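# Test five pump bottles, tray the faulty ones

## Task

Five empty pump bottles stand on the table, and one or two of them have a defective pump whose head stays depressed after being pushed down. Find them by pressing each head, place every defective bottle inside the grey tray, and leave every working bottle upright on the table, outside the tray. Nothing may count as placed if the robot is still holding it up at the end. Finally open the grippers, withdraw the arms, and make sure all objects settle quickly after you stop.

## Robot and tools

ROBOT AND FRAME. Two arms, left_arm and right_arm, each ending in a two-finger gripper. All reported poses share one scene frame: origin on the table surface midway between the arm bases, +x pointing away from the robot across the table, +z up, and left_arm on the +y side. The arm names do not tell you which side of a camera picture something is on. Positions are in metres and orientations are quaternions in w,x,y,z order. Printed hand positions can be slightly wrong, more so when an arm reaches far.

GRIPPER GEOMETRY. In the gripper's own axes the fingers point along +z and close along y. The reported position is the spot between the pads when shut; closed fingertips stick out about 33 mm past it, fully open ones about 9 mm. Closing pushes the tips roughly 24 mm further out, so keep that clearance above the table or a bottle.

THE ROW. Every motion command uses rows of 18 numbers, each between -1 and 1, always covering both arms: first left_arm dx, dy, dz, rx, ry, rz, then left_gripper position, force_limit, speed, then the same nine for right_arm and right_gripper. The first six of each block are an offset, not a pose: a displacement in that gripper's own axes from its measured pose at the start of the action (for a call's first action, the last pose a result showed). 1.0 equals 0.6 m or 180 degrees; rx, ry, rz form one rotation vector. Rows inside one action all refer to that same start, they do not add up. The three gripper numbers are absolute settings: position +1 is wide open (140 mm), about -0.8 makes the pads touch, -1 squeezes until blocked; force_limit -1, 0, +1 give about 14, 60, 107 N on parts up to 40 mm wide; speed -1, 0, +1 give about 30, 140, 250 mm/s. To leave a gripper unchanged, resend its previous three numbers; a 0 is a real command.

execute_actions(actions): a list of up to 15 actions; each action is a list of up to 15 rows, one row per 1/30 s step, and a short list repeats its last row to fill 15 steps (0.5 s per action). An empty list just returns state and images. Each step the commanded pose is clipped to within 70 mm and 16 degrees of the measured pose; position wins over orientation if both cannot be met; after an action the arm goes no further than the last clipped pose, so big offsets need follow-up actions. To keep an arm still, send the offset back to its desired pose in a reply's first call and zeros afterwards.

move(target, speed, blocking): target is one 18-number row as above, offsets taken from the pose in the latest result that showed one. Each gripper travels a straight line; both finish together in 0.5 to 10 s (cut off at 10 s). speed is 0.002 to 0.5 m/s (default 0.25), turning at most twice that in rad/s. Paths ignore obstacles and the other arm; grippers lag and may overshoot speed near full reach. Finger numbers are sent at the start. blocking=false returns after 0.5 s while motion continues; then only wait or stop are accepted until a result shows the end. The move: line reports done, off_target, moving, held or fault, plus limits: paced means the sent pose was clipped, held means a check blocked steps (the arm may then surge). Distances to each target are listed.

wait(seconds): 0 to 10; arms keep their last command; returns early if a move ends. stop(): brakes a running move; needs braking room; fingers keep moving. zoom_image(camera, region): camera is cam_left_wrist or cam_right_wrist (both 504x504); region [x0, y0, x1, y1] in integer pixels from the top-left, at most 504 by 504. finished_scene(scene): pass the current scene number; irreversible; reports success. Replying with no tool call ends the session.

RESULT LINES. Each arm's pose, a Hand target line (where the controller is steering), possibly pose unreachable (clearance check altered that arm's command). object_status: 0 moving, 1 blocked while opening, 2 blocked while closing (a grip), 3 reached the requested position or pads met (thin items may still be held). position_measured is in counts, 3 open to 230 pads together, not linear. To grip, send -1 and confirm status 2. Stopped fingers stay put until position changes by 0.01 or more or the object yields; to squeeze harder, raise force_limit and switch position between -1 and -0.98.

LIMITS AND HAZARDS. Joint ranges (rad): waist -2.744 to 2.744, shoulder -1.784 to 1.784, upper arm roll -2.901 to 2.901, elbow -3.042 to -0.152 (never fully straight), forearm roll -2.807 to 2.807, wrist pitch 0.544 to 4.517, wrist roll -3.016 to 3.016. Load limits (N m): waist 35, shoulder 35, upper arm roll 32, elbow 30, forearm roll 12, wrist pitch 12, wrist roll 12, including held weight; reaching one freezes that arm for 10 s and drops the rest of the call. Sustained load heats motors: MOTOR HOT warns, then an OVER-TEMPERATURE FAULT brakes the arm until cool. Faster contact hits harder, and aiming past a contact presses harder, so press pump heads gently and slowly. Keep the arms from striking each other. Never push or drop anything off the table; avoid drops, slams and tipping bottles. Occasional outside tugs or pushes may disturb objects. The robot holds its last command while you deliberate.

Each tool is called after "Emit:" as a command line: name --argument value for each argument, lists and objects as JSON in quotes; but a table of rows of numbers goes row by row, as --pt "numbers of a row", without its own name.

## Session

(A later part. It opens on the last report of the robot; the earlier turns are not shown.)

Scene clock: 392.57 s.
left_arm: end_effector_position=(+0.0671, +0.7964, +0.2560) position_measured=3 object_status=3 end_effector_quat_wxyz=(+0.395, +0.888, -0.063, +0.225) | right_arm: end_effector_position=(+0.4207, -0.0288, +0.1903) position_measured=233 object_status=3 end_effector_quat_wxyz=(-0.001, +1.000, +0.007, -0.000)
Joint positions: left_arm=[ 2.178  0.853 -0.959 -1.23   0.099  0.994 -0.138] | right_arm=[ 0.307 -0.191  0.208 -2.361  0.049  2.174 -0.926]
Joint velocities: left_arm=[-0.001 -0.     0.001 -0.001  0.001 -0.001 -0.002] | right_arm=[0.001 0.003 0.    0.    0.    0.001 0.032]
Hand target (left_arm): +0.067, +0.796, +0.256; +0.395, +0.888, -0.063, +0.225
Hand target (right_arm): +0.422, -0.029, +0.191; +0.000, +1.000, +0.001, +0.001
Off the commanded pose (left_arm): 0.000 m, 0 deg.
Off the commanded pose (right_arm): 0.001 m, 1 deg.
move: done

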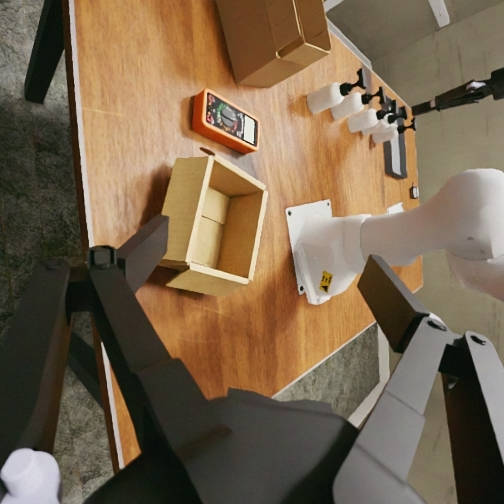

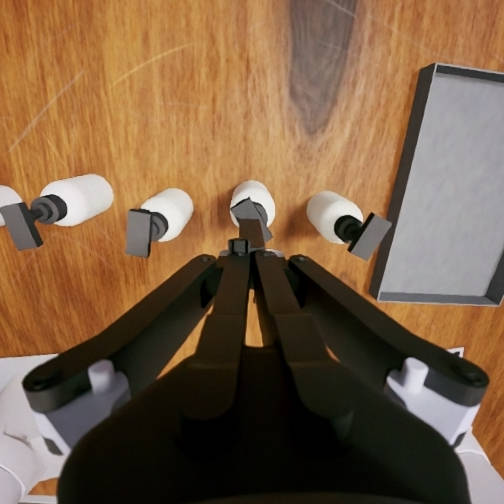

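Emit:
move --target '[0,0,0,0,0,0,1,0,0,0.002,0.005,0.018,-0.0006,0,0.0045,-1,0,1]' --speed 0.05

Emit:
move --target '[0,0,0,0,0,0,1,0,0,-0.004,0.002,0.046,0,0,0,-1,0,1]' --speed 0.035

Emit:
zoom_image --camera "cam_left_wrist" --region '[340, 70, 450, 180]'

Emit:
move --target '[0,0,0,0,0,0,1,0,0,0,0,-0.053,-0.0015,-0.003,0,-1,0,1]' --speed 0.07

Emit:
zoom_image --camera "cam_left_wrist" --region '[340, 70, 450, 180]'

Scene clock: 410.93 s.
left_arm: end_effector_position=(+0.0671, +0.7964, +0.2560) position_measured=3 object_status=3 end_effector_quat_wxyz=(+0.395, +0.888, -0.063, +0.225) | right_arm: end_effector_position=(+0.4203, -0.0309, +0.1805) position_measured=233 object_status=3 end_effector_quat_wxyz=(+0.000, +1.000, +0.000, -0.002)
Joint positions: left_arm=[ 2.178  0.853 -0.959 -1.23   0.099  0.994 -0.138] | right_arm=[ 0.305 -0.18   0.208 -2.376  0.049  2.196 -0.917]
Joint velocities: left_arm=[-0.001 -0.002 -0.    -0.001  0.002 -0.     0.001] | right_arm=[-0.003 -0.     0.     0.    -0.001  0.015  0.002]
Hand target (left_arm): +0.067, +0.796, +0.256; +0.395, +0.888, -0.063, +0.225
Hand target (right_arm): +0.422, -0.032, +0.180; +0.000, +1.000, -0.001, -0.000
Off the commanded pose (left_arm): 0.000 m, 0 deg.
Off the commanded pose (right_arm): 0.002 m, 0 deg.
move: done

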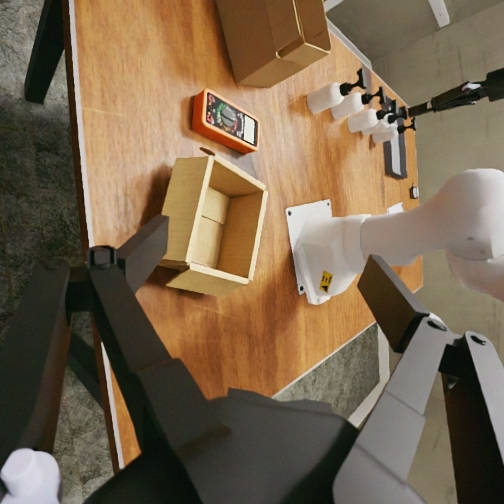

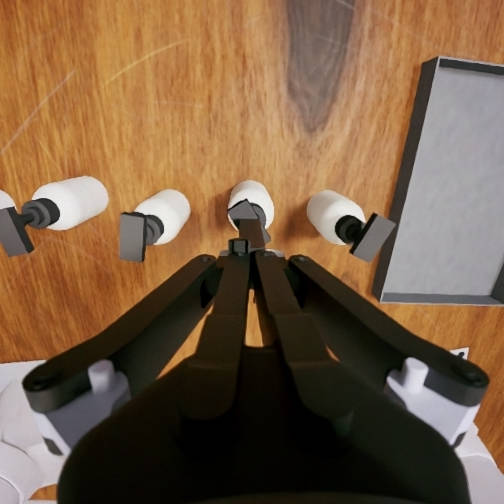

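Scene clock: 412.07 s.
left_arm: end_effector_position=(+0.0671, +0.7964, +0.2560) position_measured=3 object_status=3 end_effector_quat_wxyz=(+0.395, +0.888, -0.063, +0.225) | right_arm: end_effector_position=(+0.4210, -0.0305, +0.1590) position_measured=233 object_status=3 end_effector_quat_wxyz=(-0.004, +1.000, +0.000, +0.001)
Joint positions: left_arm=[ 2.178  0.853 -0.959 -1.23   0.099  0.994 -0.138] | right_arm=[ 0.305 -0.155  0.209 -2.413  0.047  2.267 -0.915]
Joint velocities: left_arm=[-0.002  0.001  0.    -0.001  0.001  0.     0.002] | right_arm=[-0.     0.    -0.    -0.001 -0.001  0.015  0.002]
Hand target (left_arm): +0.067, +0.796, +0.256; +0.395, +0.888, -0.063, +0.225
Hand target (right_arm): +0.418, -0.032, +0.153; +0.000, +1.000, +0.000, -0.002
Off the commanded pose (left_arm): 0.000 m, 0 deg.
Off the commanded pose (right_arm): 0.007 m, 1 deg.
move: off_target (right_arm)

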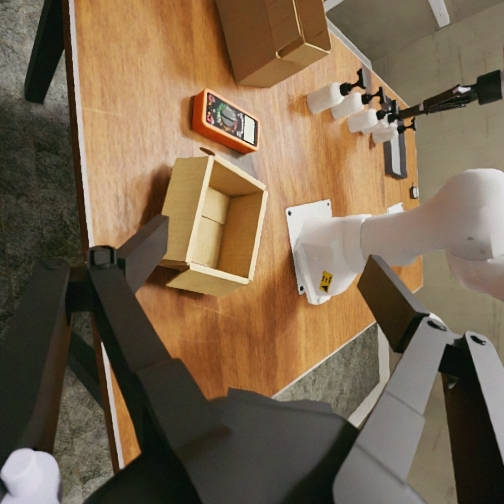

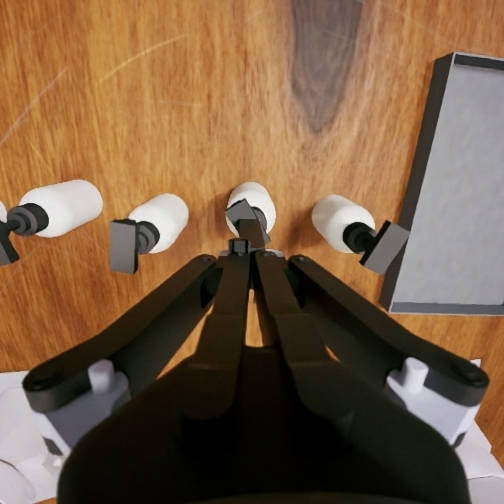

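Region (340, 70, 450, 180) of cam_left_wrist's 504x504 image, scaled by 4.582, with more detail than that image has.

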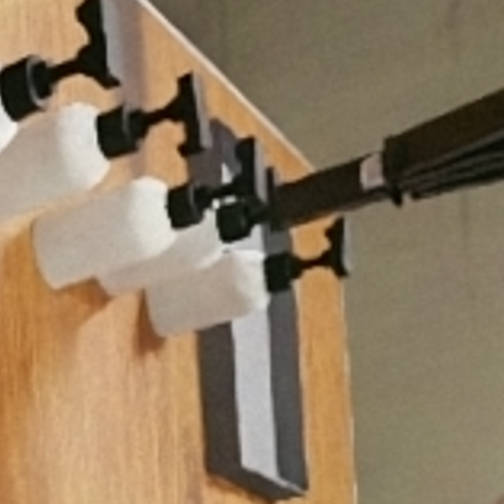

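Scene clock: 413.03 s.
left_arm: end_effector_position=(+0.0671, +0.7964, +0.2560) position_measured=3 object_status=3 end_effector_quat_wxyz=(+0.395, +0.888, -0.063, +0.225) | right_arm: end_effector_position=(+0.4212, -0.0302, +0.1900) position_measured=233 object_status=3 end_effector_quat_wxyz=(-0.001, +1.000, +0.000, -0.001)
Joint positions: left_arm=[ 2.178  0.853 -0.959 -1.23   0.099  0.994 -0.138] | right_arm=[ 0.305 -0.191  0.207 -2.362  0.051  2.173 -0.918]
Joint velocities: left_arm=[-0.001 -0.     0.001  0.001  0.001 -0.    -0.002] | right_arm=[ 0.001 -0.     0.    -0.001 -0.    -0.011 -0.001]
Hand target (left_arm): +0.067, +0.796, +0.256; +0.395, +0.888, -0.063, +0.225
Hand target (right_arm): +0.421, -0.031, +0.191; -0.002, +1.000, +0.000, -0.003
Off the commanded pose (left_arm): 0.000 m, 0 deg.
Off the commanded pose (right_arm): 0.001 m, 0 deg.
move: done

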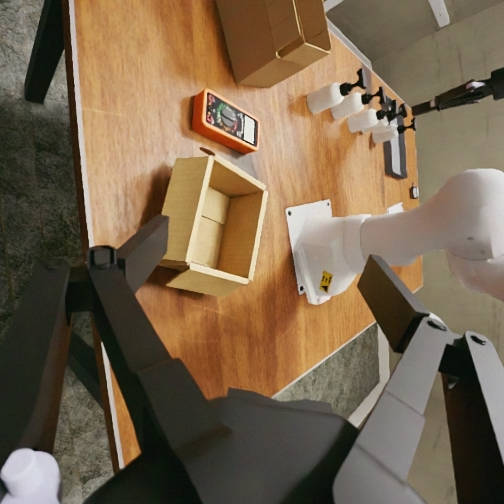

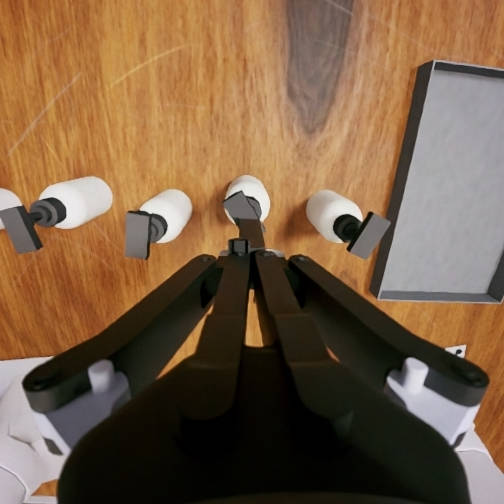

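Region (340, 70, 450, 180) of cam_left_wrist's 504x504 image, scaled by 4.582, with more detail than that image has.

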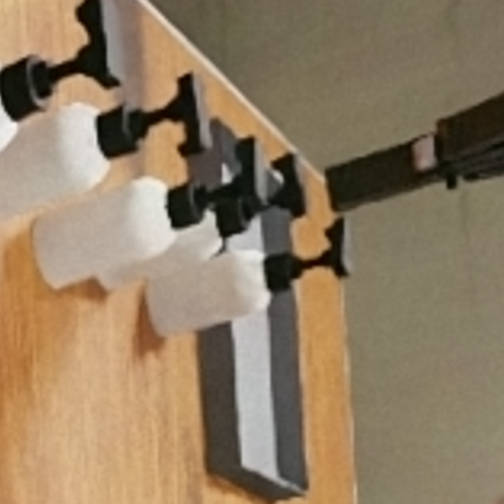

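Emit:
zoom_image --camera "cam_right_wrist" --region '[110, 170, 210, 270]'

Emit:
zoom_image --camera "cam_right_wrist" --region '[0, 165, 120, 265]'

Region (110, 170, 210, 270) of cam_right_wrist's 504x504 image, scaled by 5.040, with more detail than that image has.

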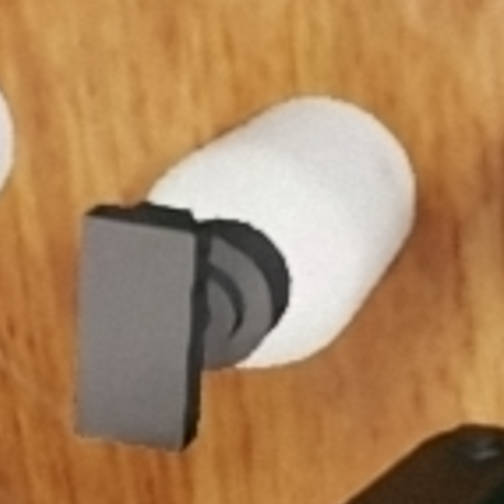

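Region (0, 165, 120, 265) of cam_right_wrist's 504x504 image, scaled by 4.200, with more detail than that image has.

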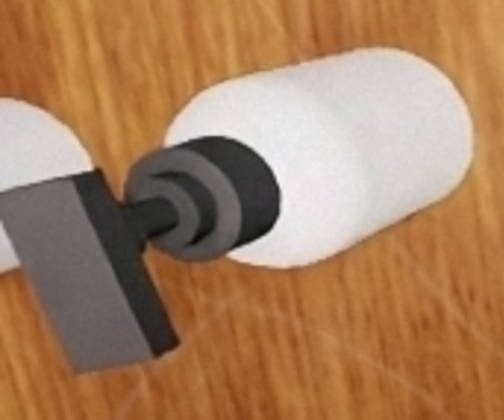

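Emit:
move --target '[0,0,0,0,0,0,1,0,0,-0.0187,-0.1703,0.0,-0.0006,0.0006,0,-1,0,1]' --speed 0.2

Emit:
zoom_image --camera "cam_right_wrist" --region '[200, 165, 300, 265]'

Emit:
zoom_image --camera "cam_left_wrist" --region '[340, 50, 450, 160]'

Emit:
zoom_image --camera "cam_right_wrist" --region '[90, 150, 210, 270]'

Scene clock: 432.67 s.
left_arm: end_effector_position=(+0.0671, +0.7964, +0.2560) position_measured=3 object_status=3 end_effector_quat_wxyz=(+0.395, +0.888, -0.063, +0.225) | right_arm: end_effector_position=(+0.4111, +0.0720, +0.1901) position_measured=233 object_status=3 end_effector_quat_wxyz=(-0.002, +1.000, +0.005, -0.000)
Joint positions: left_arm=[ 2.178  0.853 -0.959 -1.23   0.099  0.994 -0.138] | right_arm=[ 0.367 -0.002  0.309 -2.151  0.005  2.151 -0.732]
Joint velocities: left_arm=[ 0.001 -0.002 -0.     0.    -0.001  0.    -0.001] | right_arm=[-0.     0.003  0.001  0.001 -0.001 -0.003  0.031]
Hand target (left_arm): +0.067, +0.796, +0.256; +0.395, +0.888, -0.063, +0.225
Hand target (right_arm): +0.411, +0.072, +0.190; +0.000, +1.000, +0.000, -0.000
Off the commanded pose (left_arm): 0.000 m, 0 deg.
Off the commanded pose (right_arm): 0.001 m, 1 deg.
move: done

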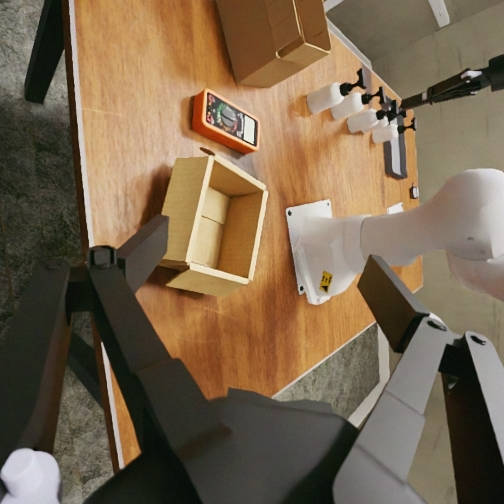

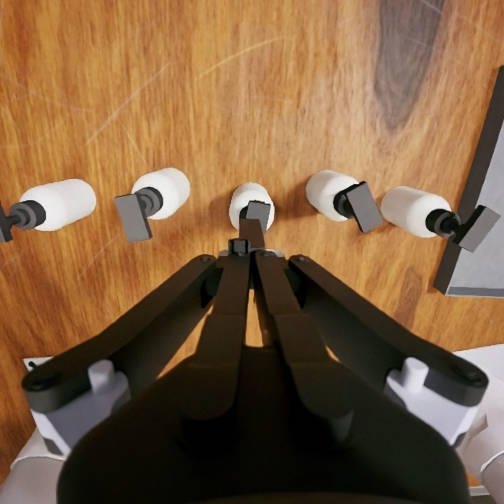

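Region (200, 165, 300, 265) of cam_right_wrist's 504x504 image, scaled by 5.040, with more detail than that image has.

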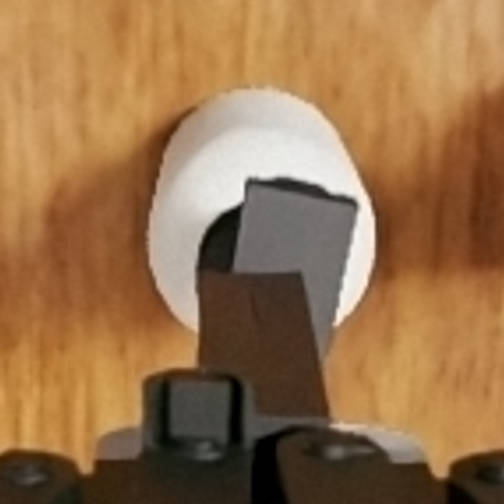

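Region (340, 50, 450, 160) of cam_left_wrist's 504x504 image, scaled by 4.582, with more detail than that image has.

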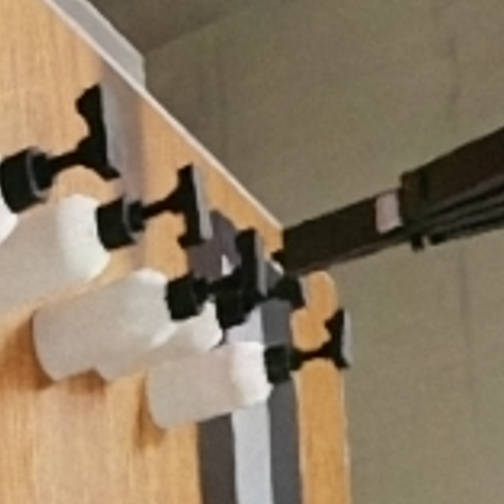

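Region (90, 150, 210, 270) of cam_right_wrist's 504x504 image, scaled by 4.200, with more detail than that image has.

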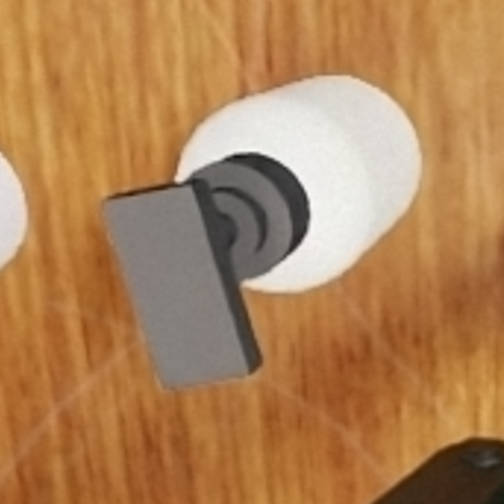

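Emit:
move --target '[0,0,0,0,0,0,1,0,0,-0.0041,0.0101,0.0643,-0.0013,0,0.0032,-1,0,1]' --speed 0.04

Emit:
zoom_image --camera "cam_left_wrist" --region '[340, 50, 450, 160]'

Emit:
execute_actions --actions '[[[0,0,0,0,0,0,1,0,0,-0.0037,0.0042,0.0117,-0.003,-0.002,0,-1,0,1],[0,0,0,0,0,0,1,0,0,-0.0035,0.004,0.0094,-0.003,-0.002,0,-1,0,1],[0,0,0,0,0,0,1,0,0,-0.0032,0.0036,0.0058,-0.003,-0.002,0,-1,0,1],[0,0,0,0,0,0,1,0,0,-0.0027,0.0031,0.0012,-0.003,-0.002,0,-1,0,1],[0,0,0,0,0,0,1,0,0,-0.0022,0.0025,-0.0042,-0.003,-0.002,0,-1,0,1],[0,0,0,0,0,0,1,0,0,-0.0016,0.0018,-0.0102,-0.003,-0.002,0,-1,0,1],[0,0,0,0,0,0,1,0,0,-0.001,0.0012,-0.0165,-0.003,-0.002,0,-1,0,1],[0,0,0,0,0,0,1,0,0,-0.0004,0.0005,-0.023,-0.003,-0.002,0,-1,0,1],[0,0,0,0,0,0,1,0,0,0,0,-0.0293,-0.003,-0.002,0,-1,0,1],[0,0,0,0,0,0,1,0,0,0,0,-0.0353,-0.003,-0.002,0,-1,0,1],[0,0,0,0,0,0,1,0,0,0,0,-0.0407,-0.003,-0.002,0,-1,0,1],[0,0,0,0,0,0,1,0,0,0,0,-0.0453,-0.003,-0.002,0,-1,0,1],[0,0,0,0,0,0,1,0,0,0,0,-0.0489,-0.003,-0.002,0,-1,0,1],[0,0,0,0,0,0,1,0,0,0,0,-0.0512,-0.003,-0.002,0,-1,0,1],[0,0,0,0,0,0,1,0,0,0,0,-0.052,-0.003,-0.002,0,-1,0,1]]]'

Scene clock: 466.67 s.
left_arm: end_effector_position=(+0.0671, +0.7964, +0.2560) position_measured=3 object_status=3 end_effector_quat_wxyz=(+0.395, +0.888, -0.063, +0.225) | right_arm: end_effector_position=(+0.4108, +0.0697, +0.1590) position_measured=233 object_status=3 end_effector_quat_wxyz=(-0.005, +1.000, +0.001, +0.003)
Joint positions: left_arm=[ 2.178  0.853 -0.959 -1.23   0.099  0.994 -0.138] | right_arm=[ 0.367  0.025  0.309 -2.208 -0.008  2.243 -0.718]
Joint velocities: left_arm=[-0.001  0.001 -0.001  0.     0.     0.     0.001] | right_arm=[ 0.001  0.001 -0.    -0.003 -0.001  0.015  0.004]
Hand target (left_arm): +0.067, +0.796, +0.256; +0.395, +0.888, -0.063, +0.225
Hand target (right_arm): +0.409, +0.066, +0.152; +0.000, +1.000, -0.000, -0.000
Off the commanded pose (left_arm): 0.000 m, 0 deg.
Off the commanded pose (right_arm): 0.009 m, 1 deg.
move: off_target (right_arm)

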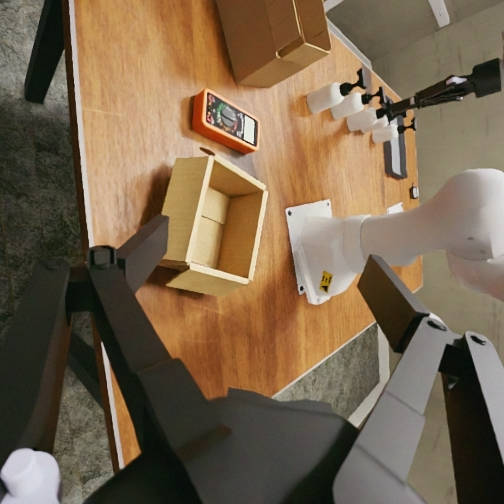

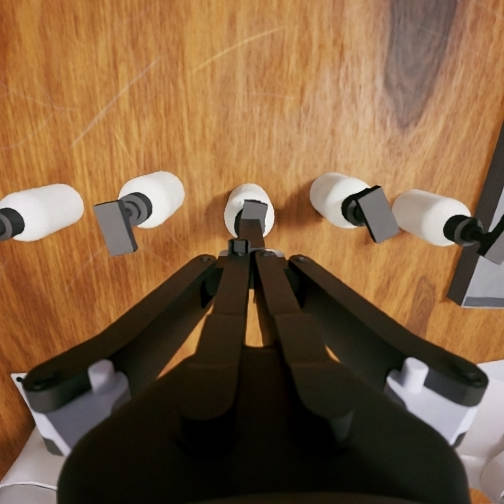

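Region (340, 50, 450, 160) of cam_left_wrist's 504x504 image, scaled by 4.582, with more detail than that image has.

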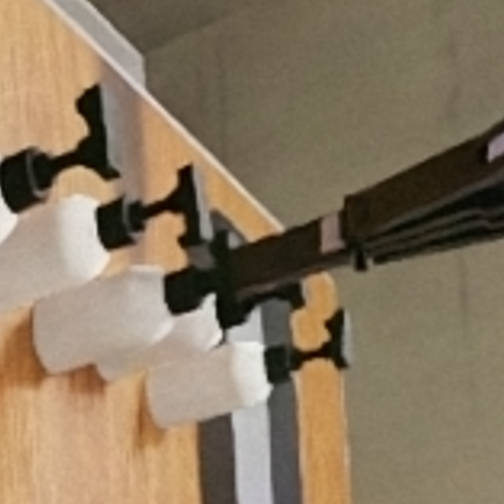

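Scene clock: 467.17 s.
left_arm: end_effector_position=(+0.0671, +0.7964, +0.2560) position_measured=3 object_status=3 end_effector_quat_wxyz=(+0.395, +0.888, -0.063, +0.225) | right_arm: end_effector_position=(+0.4147, +0.0734, +0.1876) position_measured=233 object_status=3 end_effector_quat_wxyz=(-0.006, +1.000, +0.000, +0.008)
Joint positions: left_arm=[ 2.178  0.853 -0.959 -1.23   0.099  0.994 -0.138] | right_arm=[ 0.367 -0.003  0.309 -2.163 -0.004  2.179 -0.719]
Joint velocities: left_arm=[-0.    -0.001  0.001 -0.    -0.001  0.     0.   ] | right_arm=[-0.    -0.081  0.     0.082  0.02  -0.144 -0.006]
Hand target (left_arm): +0.067, +0.796, +0.256; +0.395, +0.888, -0.063, +0.225
Hand target (right_arm): +0.410, +0.070, +0.190; -0.000, +1.000, +0.002, +0.000
Off the commanded pose (left_arm): 0.000 m, 0 deg.
Off the commanded pose (right_arm): 0.006 m, 1 deg.

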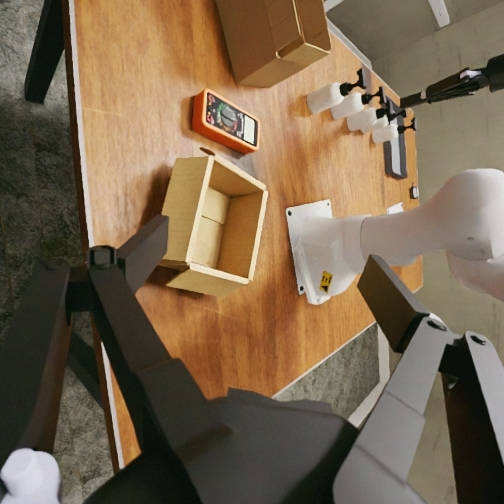

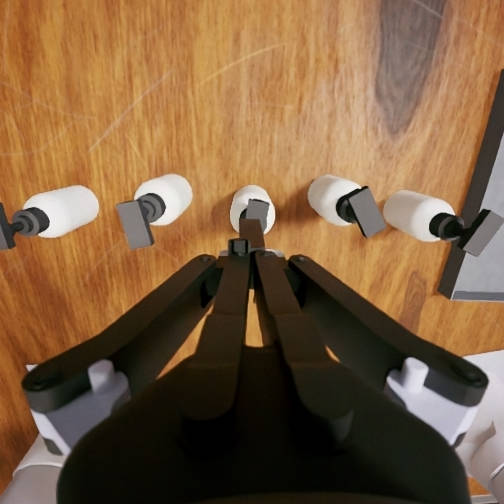

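Emit:
move --target '[0,0,0,0,0,0,1,0,0,0.0177,-0.1644,-0.0018,-0.0038,-0.0051,0,-1,0,1]' --speed 0.2

Emit:
zoom_image --camera "cam_right_wrist" --region '[200, 165, 300, 265]'

Emit:
zoom_image --camera "cam_left_wrist" --region '[320, 40, 440, 160]'

Emit:
zoom_image --camera "cam_right_wrist" --region '[70, 160, 190, 280]'

Scene clock: 475.17 s.
left_arm: end_effector_position=(+0.0671, +0.7964, +0.2560) position_measured=3 object_status=3 end_effector_quat_wxyz=(+0.395, +0.888, -0.063, +0.225) | right_arm: end_effector_position=(+0.4251, +0.1733, +0.1902) position_measured=233 object_status=3 end_effector_quat_wxyz=(-0.002, +1.000, +0.006, -0.000)
Joint positions: left_arm=[ 2.178  0.853 -0.959 -1.23   0.099  0.994 -0.138] | right_arm=[ 0.471  0.266  0.323 -1.811 -0.091  2.066 -0.583]
Joint velocities: left_arm=[-0.002  0.001 -0.    -0.001 -0.    -0.     0.   ] | right_arm=[ 0.005  0.002 -0.003  0.001 -0.    -0.009  0.028]
Hand target (left_arm): +0.067, +0.796, +0.256; +0.395, +0.888, -0.063, +0.225
Hand target (right_arm): +0.426, +0.172, +0.190; +0.000, +1.000, +0.001, -0.000
Off the commanded pose (left_arm): 0.000 m, 0 deg.
Off the commanded pose (right_arm): 0.001 m, 1 deg.
move: done

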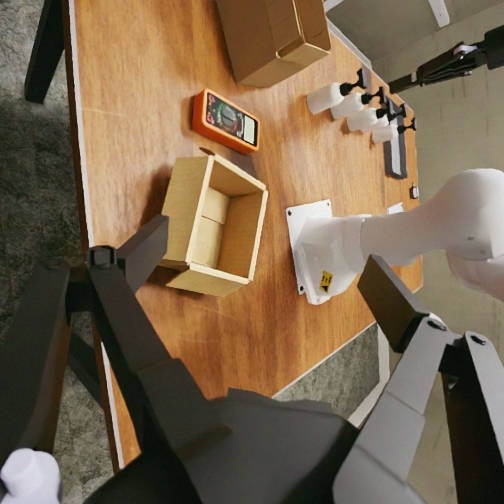

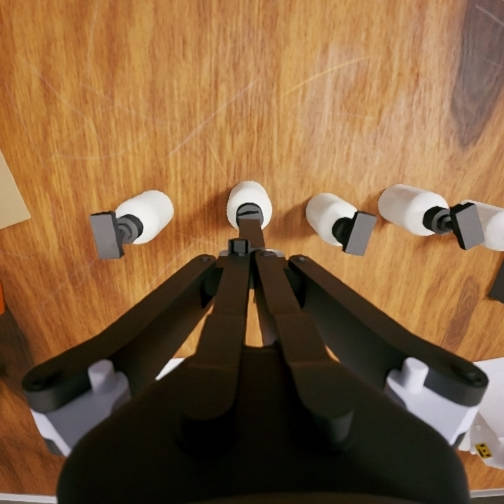

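Region (200, 165, 300, 265) of cam_right_wrist's 504x504 image, scaled by 5.040, with more detail than that image has.

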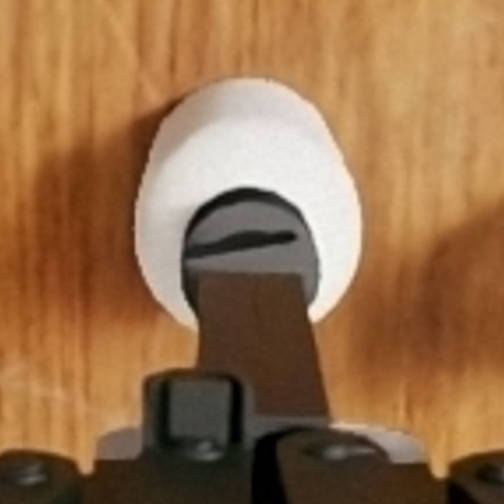

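Region (320, 40, 440, 160) of cam_left_wrist's 504x504 image, scaled by 4.200, with more detail than that image has.

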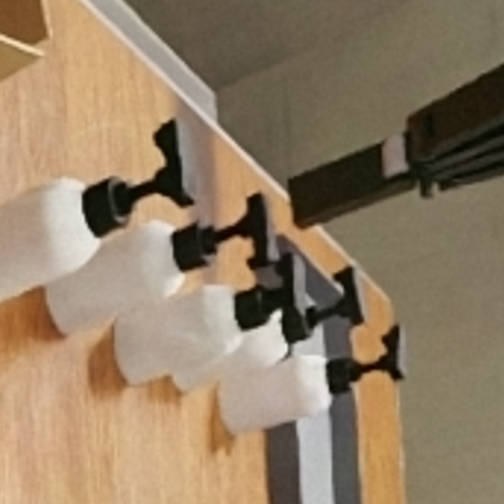

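Region (70, 160, 190, 280) of cam_right_wrist's 504x504 image, scaled by 4.200, with more detail than that image has.

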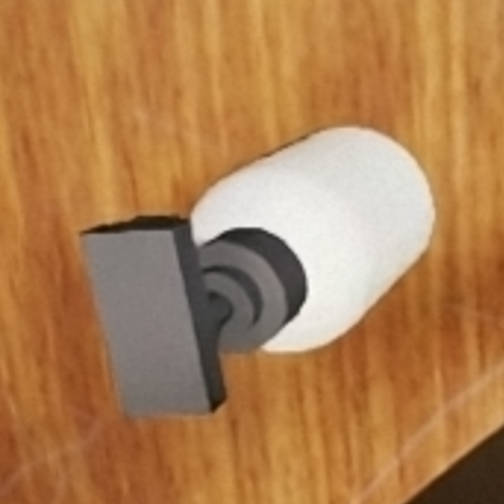

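Emit:
move --target '[0,0,0,0,0,0,1,0,0,-0.0022,0.0066,0.067,-0.0013,0,0.0038,-1,0,1]' --speed 0.04

Emit:
zoom_image --camera "cam_left_wrist" --region '[320, 40, 440, 160]'

Emit:
execute_actions --actions '[[[0,0,0,0,0,0,1,0,0,-0.004,0.006,0.0141,-0.0035,-0.002,0,-1,0,1],[0,0,0,0,0,0,1,0,0,-0.004,0.006,0.0117,-0.0035,-0.002,0,-1,0,1],[0,0,0,0,0,0,1,0,0,-0.004,0.006,0.008,-0.0035,-0.002,0,-1,0,1],[0,0,0,0,0,0,1,0,0,-0.0045,0.0065,0.0032,-0.0035,-0.002,0,-1,0,1],[0,0,0,0,0,0,1,0,0,-0.005,0.007,-0.0024,-0.0035,-0.002,0,-1,0,1],[0,0,0,0,0,0,1,0,0,-0.005,0.007,-0.0086,-0.0035,-0.002,0,-1,0,1],[0,0,0,0,0,0,1,0,0,-0.005,0.007,-0.0152,-0.0035,-0.002,0,-1,0,1],[0,0,0,0,0,0,1,0,0,-0.005,0.007,-0.0218,-0.0035,-0.002,0,-1,0,1],[0,0,0,0,0,0,1,0,0,-0.005,0.007,-0.0284,-0.0035,-0.002,0,-1,0,1],[0,0,0,0,0,0,1,0,0,-0.005,0.007,-0.0346,-0.0035,-0.002,0,-1,0,1],[0,0,0,0,0,0,1,0,0,-0.005,0.006,-0.0402,-0.0035,-0.002,0,-1,0,1],[0,0,0,0,0,0,1,0,0,-0.005,0.005,-0.045,-0.0035,-0.002,0,-1,0,1],[0,0,0,0,0,0,1,0,0,-0.005,0.004,-0.0487,-0.0035,-0.002,0,-1,0,1],[0,0,0,0,0,0,1,0,0,-0.005,0.003,-0.0511,-0.0035,-0.002,0,-1,0,1],[0,0,0,0,0,0,1,0,0,-0.005,0.002,-0.052,-0.0035,-0.002,0,-1,0,1]]]'

Scene clock: 498.83 s.
left_arm: end_effector_position=(+0.0671, +0.7964, +0.2560) position_measured=3 object_status=3 end_effector_quat_wxyz=(+0.395, +0.888, -0.063, +0.225) | right_arm: end_effector_position=(+0.4251, +0.1736, +0.1592) position_measured=233 object_status=3 end_effector_quat_wxyz=(-0.006, +1.000, +0.003, +0.003)
Joint positions: left_arm=[ 2.178  0.853 -0.959 -1.23   0.099  0.994 -0.138] | right_arm=[ 0.472  0.29   0.32  -1.865 -0.105  2.152 -0.566]
Joint velocities: left_arm=[-0.001  0.001 -0.002  0.001  0.     0.     0.   ] | right_arm=[ 0.002 -0.001  0.    -0.002 -0.001  0.013  0.007]
Hand target (left_arm): +0.067, +0.796, +0.256; +0.395, +0.888, -0.063, +0.225
Hand target (right_arm): +0.424, +0.169, +0.150; -0.000, +1.000, +0.000, -0.000
Off the commanded pose (left_arm): 0.000 m, 0 deg.
Off the commanded pose (right_arm): 0.010 m, 1 deg.
move: off_target (right_arm)

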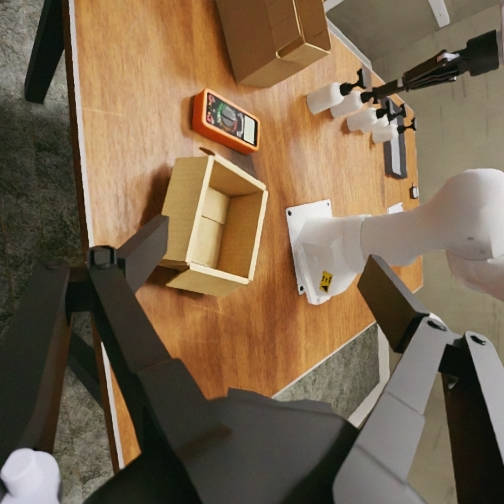

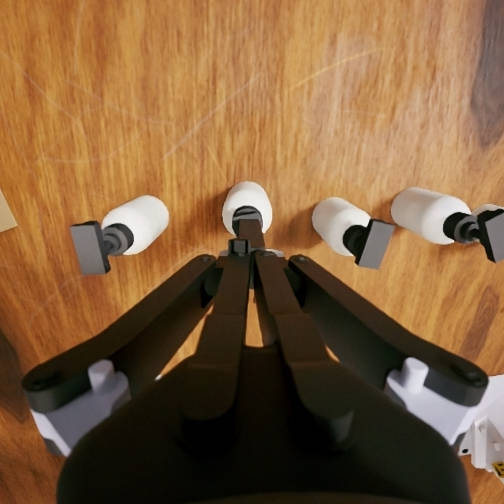

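Region (320, 40, 440, 160) of cam_left_wrist's 504x504 image, scaled by 4.200, with more detail than that image has.

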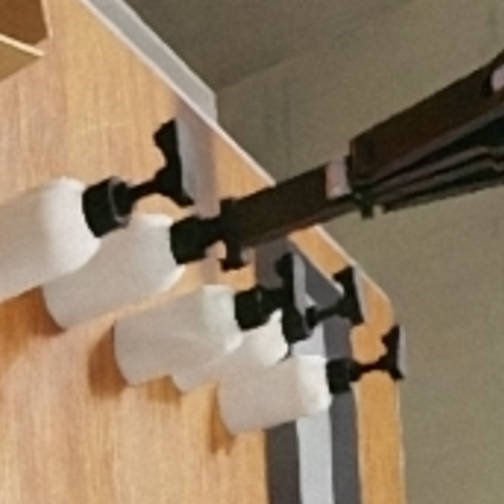

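Scene clock: 499.33 s.
left_arm: end_effector_position=(+0.0671, +0.7964, +0.2560) position_measured=3 object_status=3 end_effector_quat_wxyz=(+0.395, +0.888, -0.063, +0.225) | right_arm: end_effector_position=(+0.4266, +0.1748, +0.1882) position_measured=233 object_status=3 end_effector_quat_wxyz=(-0.008, +1.000, +0.001, +0.007)
Joint positions: left_arm=[ 2.178  0.853 -0.959 -1.23   0.099  0.994 -0.138] | right_arm=[ 0.472  0.259  0.323 -1.831 -0.097  2.096 -0.567]
Joint velocities: left_arm=[ 0.001  0.001  0.001 -0.001 -0.001 -0.001 -0.   ] | right_arm=[ 0.001 -0.027  0.008  0.122  0.013 -0.144 -0.002]
Hand target (left_arm): +0.067, +0.796, +0.256; +0.395, +0.888, -0.063, +0.225
Hand target (right_arm): +0.422, +0.172, +0.190; -0.001, +1.000, +0.003, +0.000
Off the commanded pose (left_arm): 0.000 m, 0 deg.
Off the commanded pose (right_arm): 0.006 m, 1 deg.

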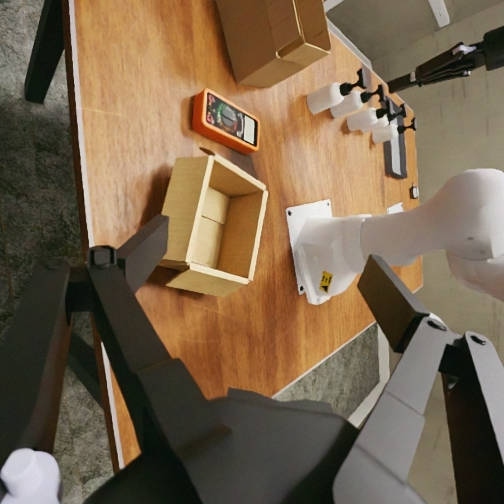

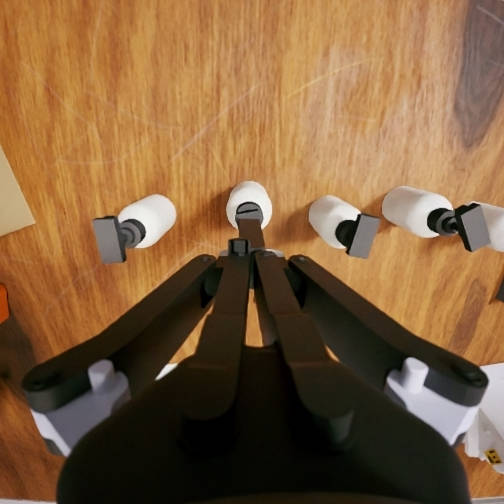

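Emit:
move --target '[0,0,0,0,0,0,1,0,0,-0.0255,-0.2088,-0.0033,-0.0051,-0.0045,0.0006,-1,0,1]' --speed 0.2

Emit:
zoom_image --camera "cam_right_wrist" --region '[200, 165, 300, 265]'

Emit:
zoom_image --camera "cam_left_wrist" --region '[300, 30, 430, 160]'

Scene clock: 504.60 s.
left_arm: end_effector_position=(+0.0671, +0.7964, +0.2560) position_measured=3 object_status=3 end_effector_quat_wxyz=(+0.395, +0.888, -0.063, +0.225) | right_arm: end_effector_position=(+0.4117, +0.3017, +0.1927) position_measured=233 object_status=3 end_effector_quat_wxyz=(-0.003, +1.000, +0.005, +0.001)
Joint positions: left_arm=[ 2.178  0.853 -0.959 -1.23   0.099  0.994 -0.138] | right_arm=[ 0.684  0.614  0.287 -1.278 -0.17   1.874 -0.436]
Joint velocities: left_arm=[ 0.    -0.    -0.002  0.    -0.    -0.    -0.   ] | right_arm=[ 0.006  0.    -0.002  0.002 -0.    -0.016  0.016]
Hand target (left_arm): +0.067, +0.796, +0.256; +0.395, +0.888, -0.063, +0.225
Hand target (right_arm): +0.411, +0.300, +0.192; +0.000, +1.000, +0.000, -0.000
Off the commanded pose (left_arm): 0.000 m, 0 deg.
Off the commanded pose (right_arm): 0.002 m, 1 deg.
move: done

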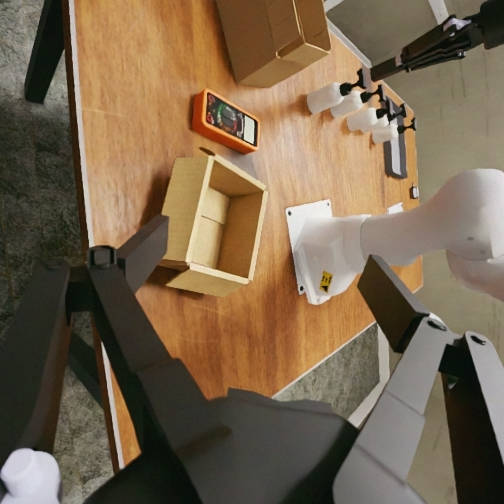

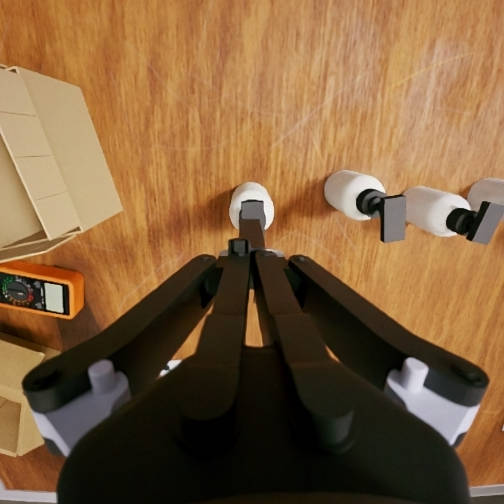

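Region (200, 165, 300, 265) of cam_right_wrist's 504x504 image, scaled by 5.040, with more detail than that image has.

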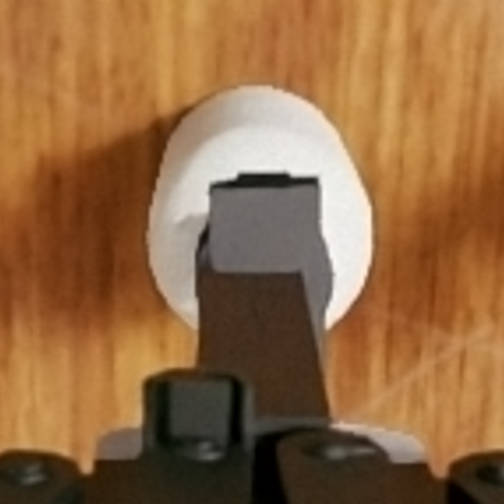

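Region (300, 30, 430, 160) of cam_left_wrist's 504x504 image, scaled by 3.877, with more detail than that image has.

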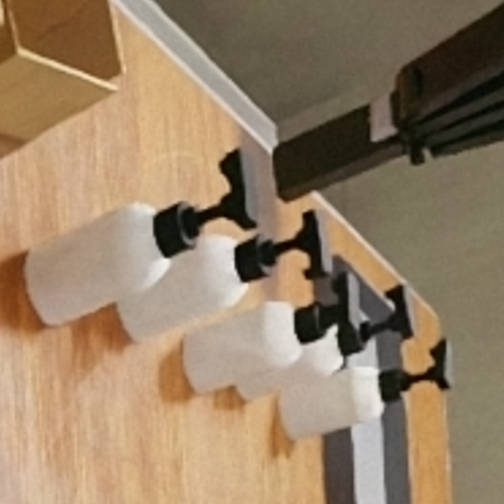

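Emit:
move --target '[0,0,0,0,0,0,1,0,0,-0.0023,0.0125,0.0753,-0.0019,-0.0006,0.0032,-1,0,1]' --speed 0.045

Emit:
zoom_image --camera "cam_left_wrist" --region '[300, 30, 430, 160]'

Emit:
execute_actions --actions '[[[0,0,0,0,0,0,1,0,0,-0.003,0.008,0.0181,-0.004,-0.002,0,-1,0,1],[0,0,0,0,0,0,1,0,0,-0.003,0.008,0.0154,-0.004,-0.002,0,-1,0,1],[0,0,0,0,0,0,1,0,0,-0.003,0.008,0.0113,-0.004,-0.002,0,-1,0,1],[0,0,0,0,0,0,1,0,0,-0.0035,0.008,0.006,-0.004,-0.002,0,-1,0,1],[0,0,0,0,0,0,1,0,0,-0.004,0.008,-0.0002,-0.004,-0.002,0,-1,0,1],[0,0,0,0,0,0,1,0,0,-0.004,0.008,-0.007,-0.004,-0.002,0,-1,0,1],[0,0,0,0,0,0,1,0,0,-0.004,0.008,-0.0143,-0.004,-0.002,0,-1,0,1],[0,0,0,0,0,0,1,0,0,-0.004,0.008,-0.0217,-0.004,-0.002,0,-1,0,1],[0,0,0,0,0,0,1,0,0,-0.004,0.008,-0.029,-0.004,-0.002,0,-1,0,1],[0,0,0,0,0,0,1,0,0,-0.004,0.008,-0.0358,-0.004,-0.002,0,-1,0,1],[0,0,0,0,0,0,1,0,0,-0.004,0.008,-0.042,-0.004,-0.002,0,-1,0,1],[0,0,0,0,0,0,1,0,0,-0.004,0.008,-0.0473,-0.004,-0.002,0,-1,0,1],[0,0,0,0,0,0,1,0,0,-0.004,0.008,-0.0514,-0.004,-0.002,0,-1,0,1],[0,0,0,0,0,0,1,0,0,-0.004,0.008,-0.0541,-0.004,-0.002,0,-1,0,1],[0,0,0,0,0,0,1,0,0,-0.004,0.008,-0.055,-0.004,-0.002,0,-1,0,1]]]'

Emit:
zoom_image --camera "cam_left_wrist" --region '[300, 30, 430, 160]'

Scene clock: 516.73 s.
left_arm: end_effector_position=(+0.0671, +0.7964, +0.2560) position_measured=3 object_status=3 end_effector_quat_wxyz=(+0.395, +0.888, -0.063, +0.225) | right_arm: end_effector_position=(+0.4104, +0.2997, +0.1593) position_measured=233 object_status=3 end_effector_quat_wxyz=(-0.008, +1.000, +0.003, +0.003)
Joint positions: left_arm=[ 2.178  0.853 -0.959 -1.23   0.099  0.994 -0.138] | right_arm=[ 0.679  0.61   0.279 -1.373 -0.17   1.975 -0.427]
Joint velocities: left_arm=[-0.    -0.001  0.     0.    -0.001  0.     0.002] | right_arm=[ 0.001  0.    -0.001 -0.001  0.     0.014  0.001]
Hand target (left_arm): +0.067, +0.796, +0.256; +0.395, +0.888, -0.063, +0.225
Hand target (right_arm): +0.410, +0.294, +0.148; +0.000, +1.000, -0.000, -0.000
Off the commanded pose (left_arm): 0.000 m, 0 deg.
Off the commanded pose (right_arm): 0.013 m, 1 deg.
move: off_target (right_arm)

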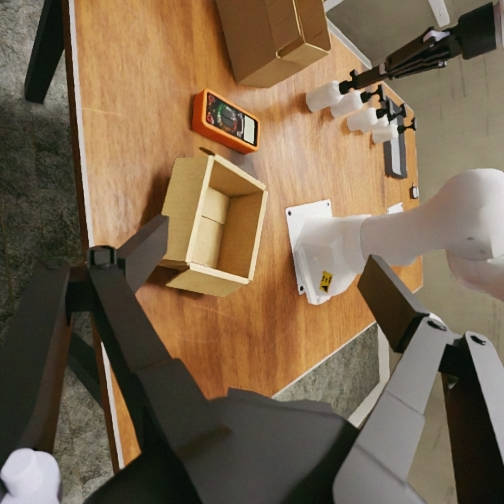

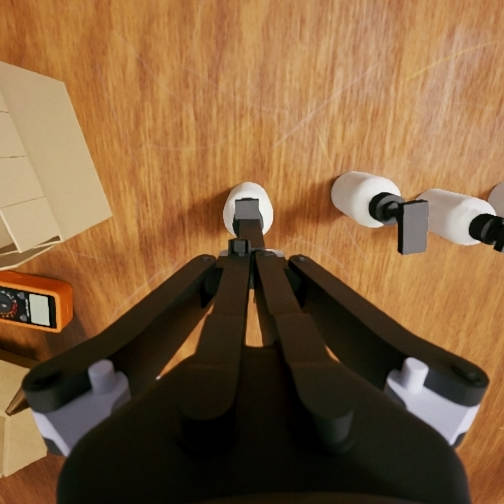

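Region (300, 30, 430, 160) of cam_left_wrist's 504x504 image, scaled by 3.877, with more detail than that image has.

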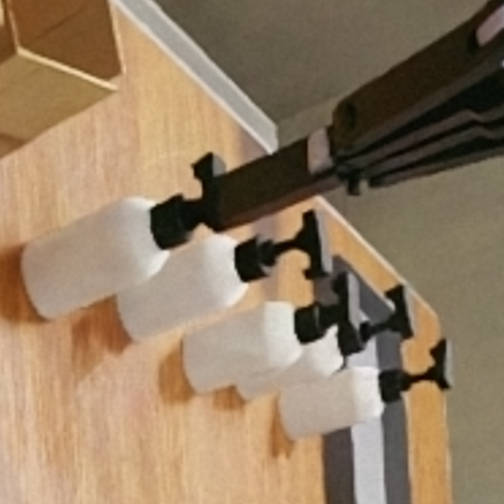

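Scene clock: 517.23 s.
left_arm: end_effector_position=(+0.0671, +0.7964, +0.2560) position_measured=3 object_status=3 end_effector_quat_wxyz=(+0.395, +0.888, -0.063, +0.225) | right_arm: end_effector_position=(+0.4120, +0.2983, +0.1885) position_measured=233 object_status=3 end_effector_quat_wxyz=(-0.008, +1.000, +0.000, +0.005)
Joint positions: left_arm=[ 2.178  0.853 -0.959 -1.23   0.099  0.994 -0.138] | right_arm=[ 0.679  0.586  0.282 -1.337 -0.166  1.919 -0.428]
Joint velocities: left_arm=[-0.     0.     0.     0.    -0.001 -0.001  0.001] | right_arm=[-0.    -0.075  0.013  0.114  0.012 -0.138 -0.004]
Hand target (left_arm): +0.067, +0.796, +0.256; +0.395, +0.888, -0.063, +0.225
Hand target (right_arm): +0.408, +0.294, +0.192; -0.002, +1.000, +0.003, -0.000
Off the commanded pose (left_arm): 0.000 m, 0 deg.
Off the commanded pose (right_arm): 0.007 m, 1 deg.

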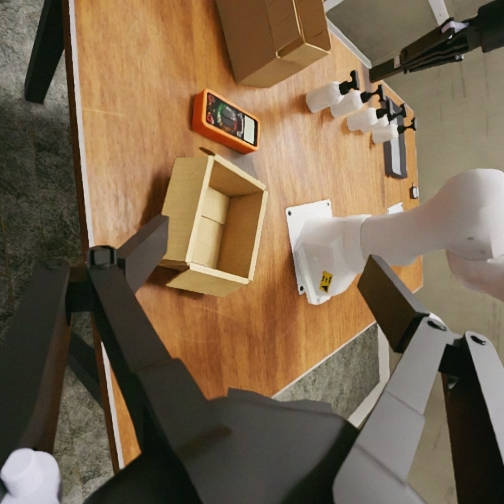

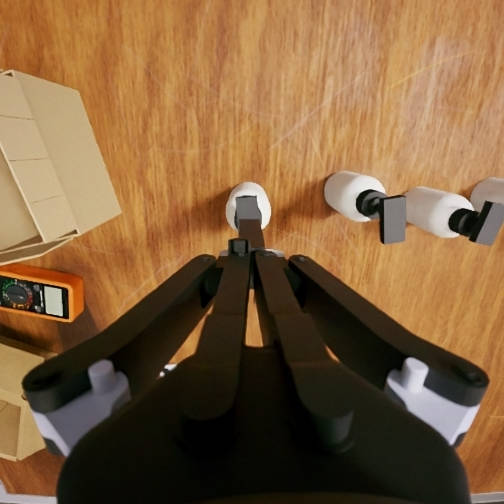

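Region (300, 30, 430, 160) of cam_left_wrist's 504x504 image, scaled by 3.877, with more detail than that image has.

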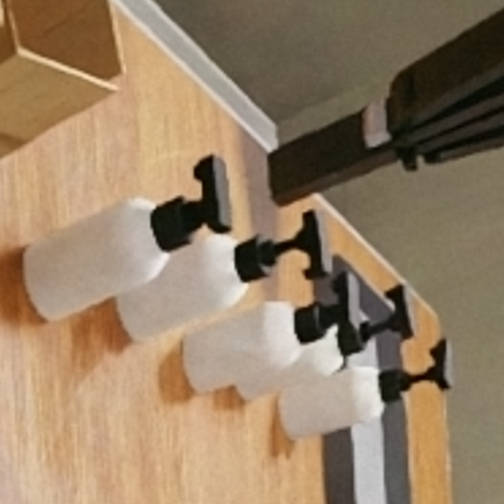

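Emit:
zoom_image --camera "cam_right_wrist" --region '[200, 165, 300, 265]'

Region (200, 165, 300, 265) of cam_right_wrist's 504x504 image, scaled by 5.040, with more detail than that image has.

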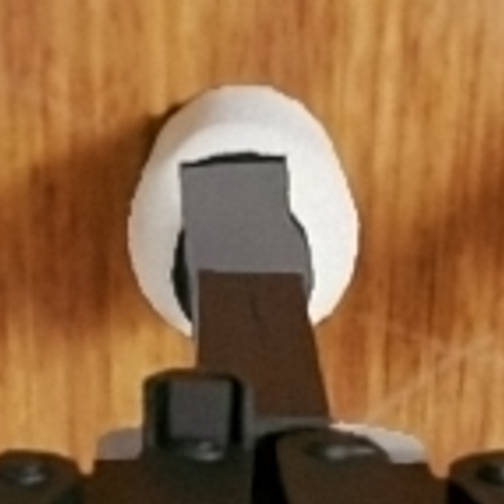

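Emit:
move --target '[0,0,0,0,0,0,1,0,0,0.0015,-0.0023,0.1893,-0.0051,-0.0032,0,0.2,-0.2,1]' --speed 0.11

Emit:
zoom_image --camera "cam_left_wrist" --region '[270, 10, 430, 170]'

Scene clock: 549.27 s.
left_arm: end_effector_position=(+0.0671, +0.7964, +0.2560) position_measured=3 object_status=3 end_effector_quat_wxyz=(+0.395, +0.888, -0.063, +0.225) | right_arm: end_effector_position=(+0.4124, +0.3004, +0.0742) position_measured=104 object_status=3 end_effector_quat_wxyz=(+0.002, +1.000, +0.002, -0.003)
Joint positions: left_arm=[ 2.178  0.853 -0.959 -1.23   0.099  0.994 -0.138] | right_arm=[ 0.691  0.723  0.258 -1.403 -0.192  2.095 -0.416]
Joint velocities: left_arm=[ 0.    -0.001 -0.    -0.002  0.     0.001  0.002] | right_arm=[ 0.002  0.001 -0.003  0.     0.     0.008  0.002]
Hand target (left_arm): +0.067, +0.796, +0.256; +0.395, +0.888, -0.063, +0.225
Hand target (right_arm): +0.414, +0.301, +0.075; -0.000, +1.000, +0.000, +0.000
Off the commanded pose (left_arm): 0.000 m, 0 deg.
Off the commanded pose (right_arm): 0.002 m, 0 deg.
move: done

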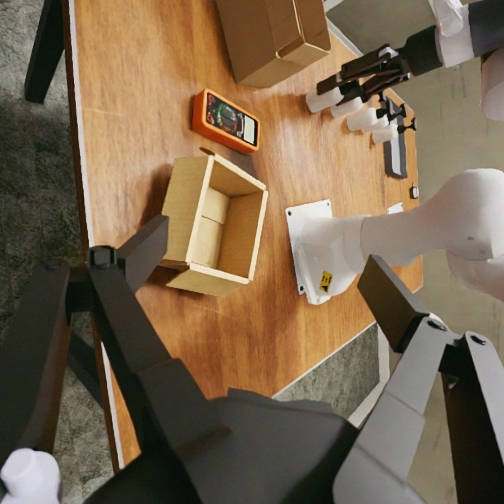

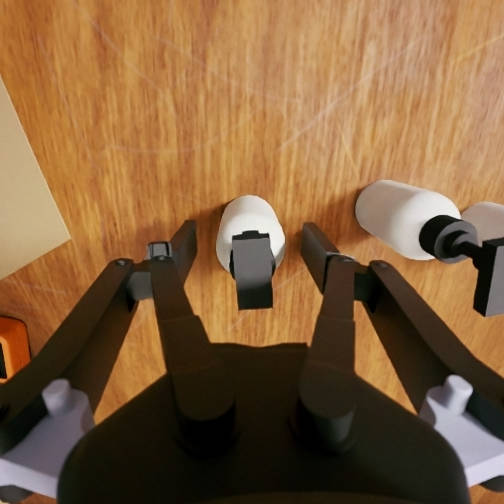

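Region (270, 10, 430, 170) of cam_left_wrist's 504x504 image, scaled by 3.150, with more detail than that image has.

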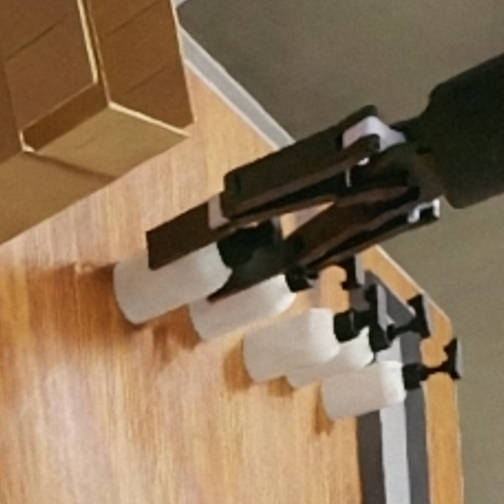

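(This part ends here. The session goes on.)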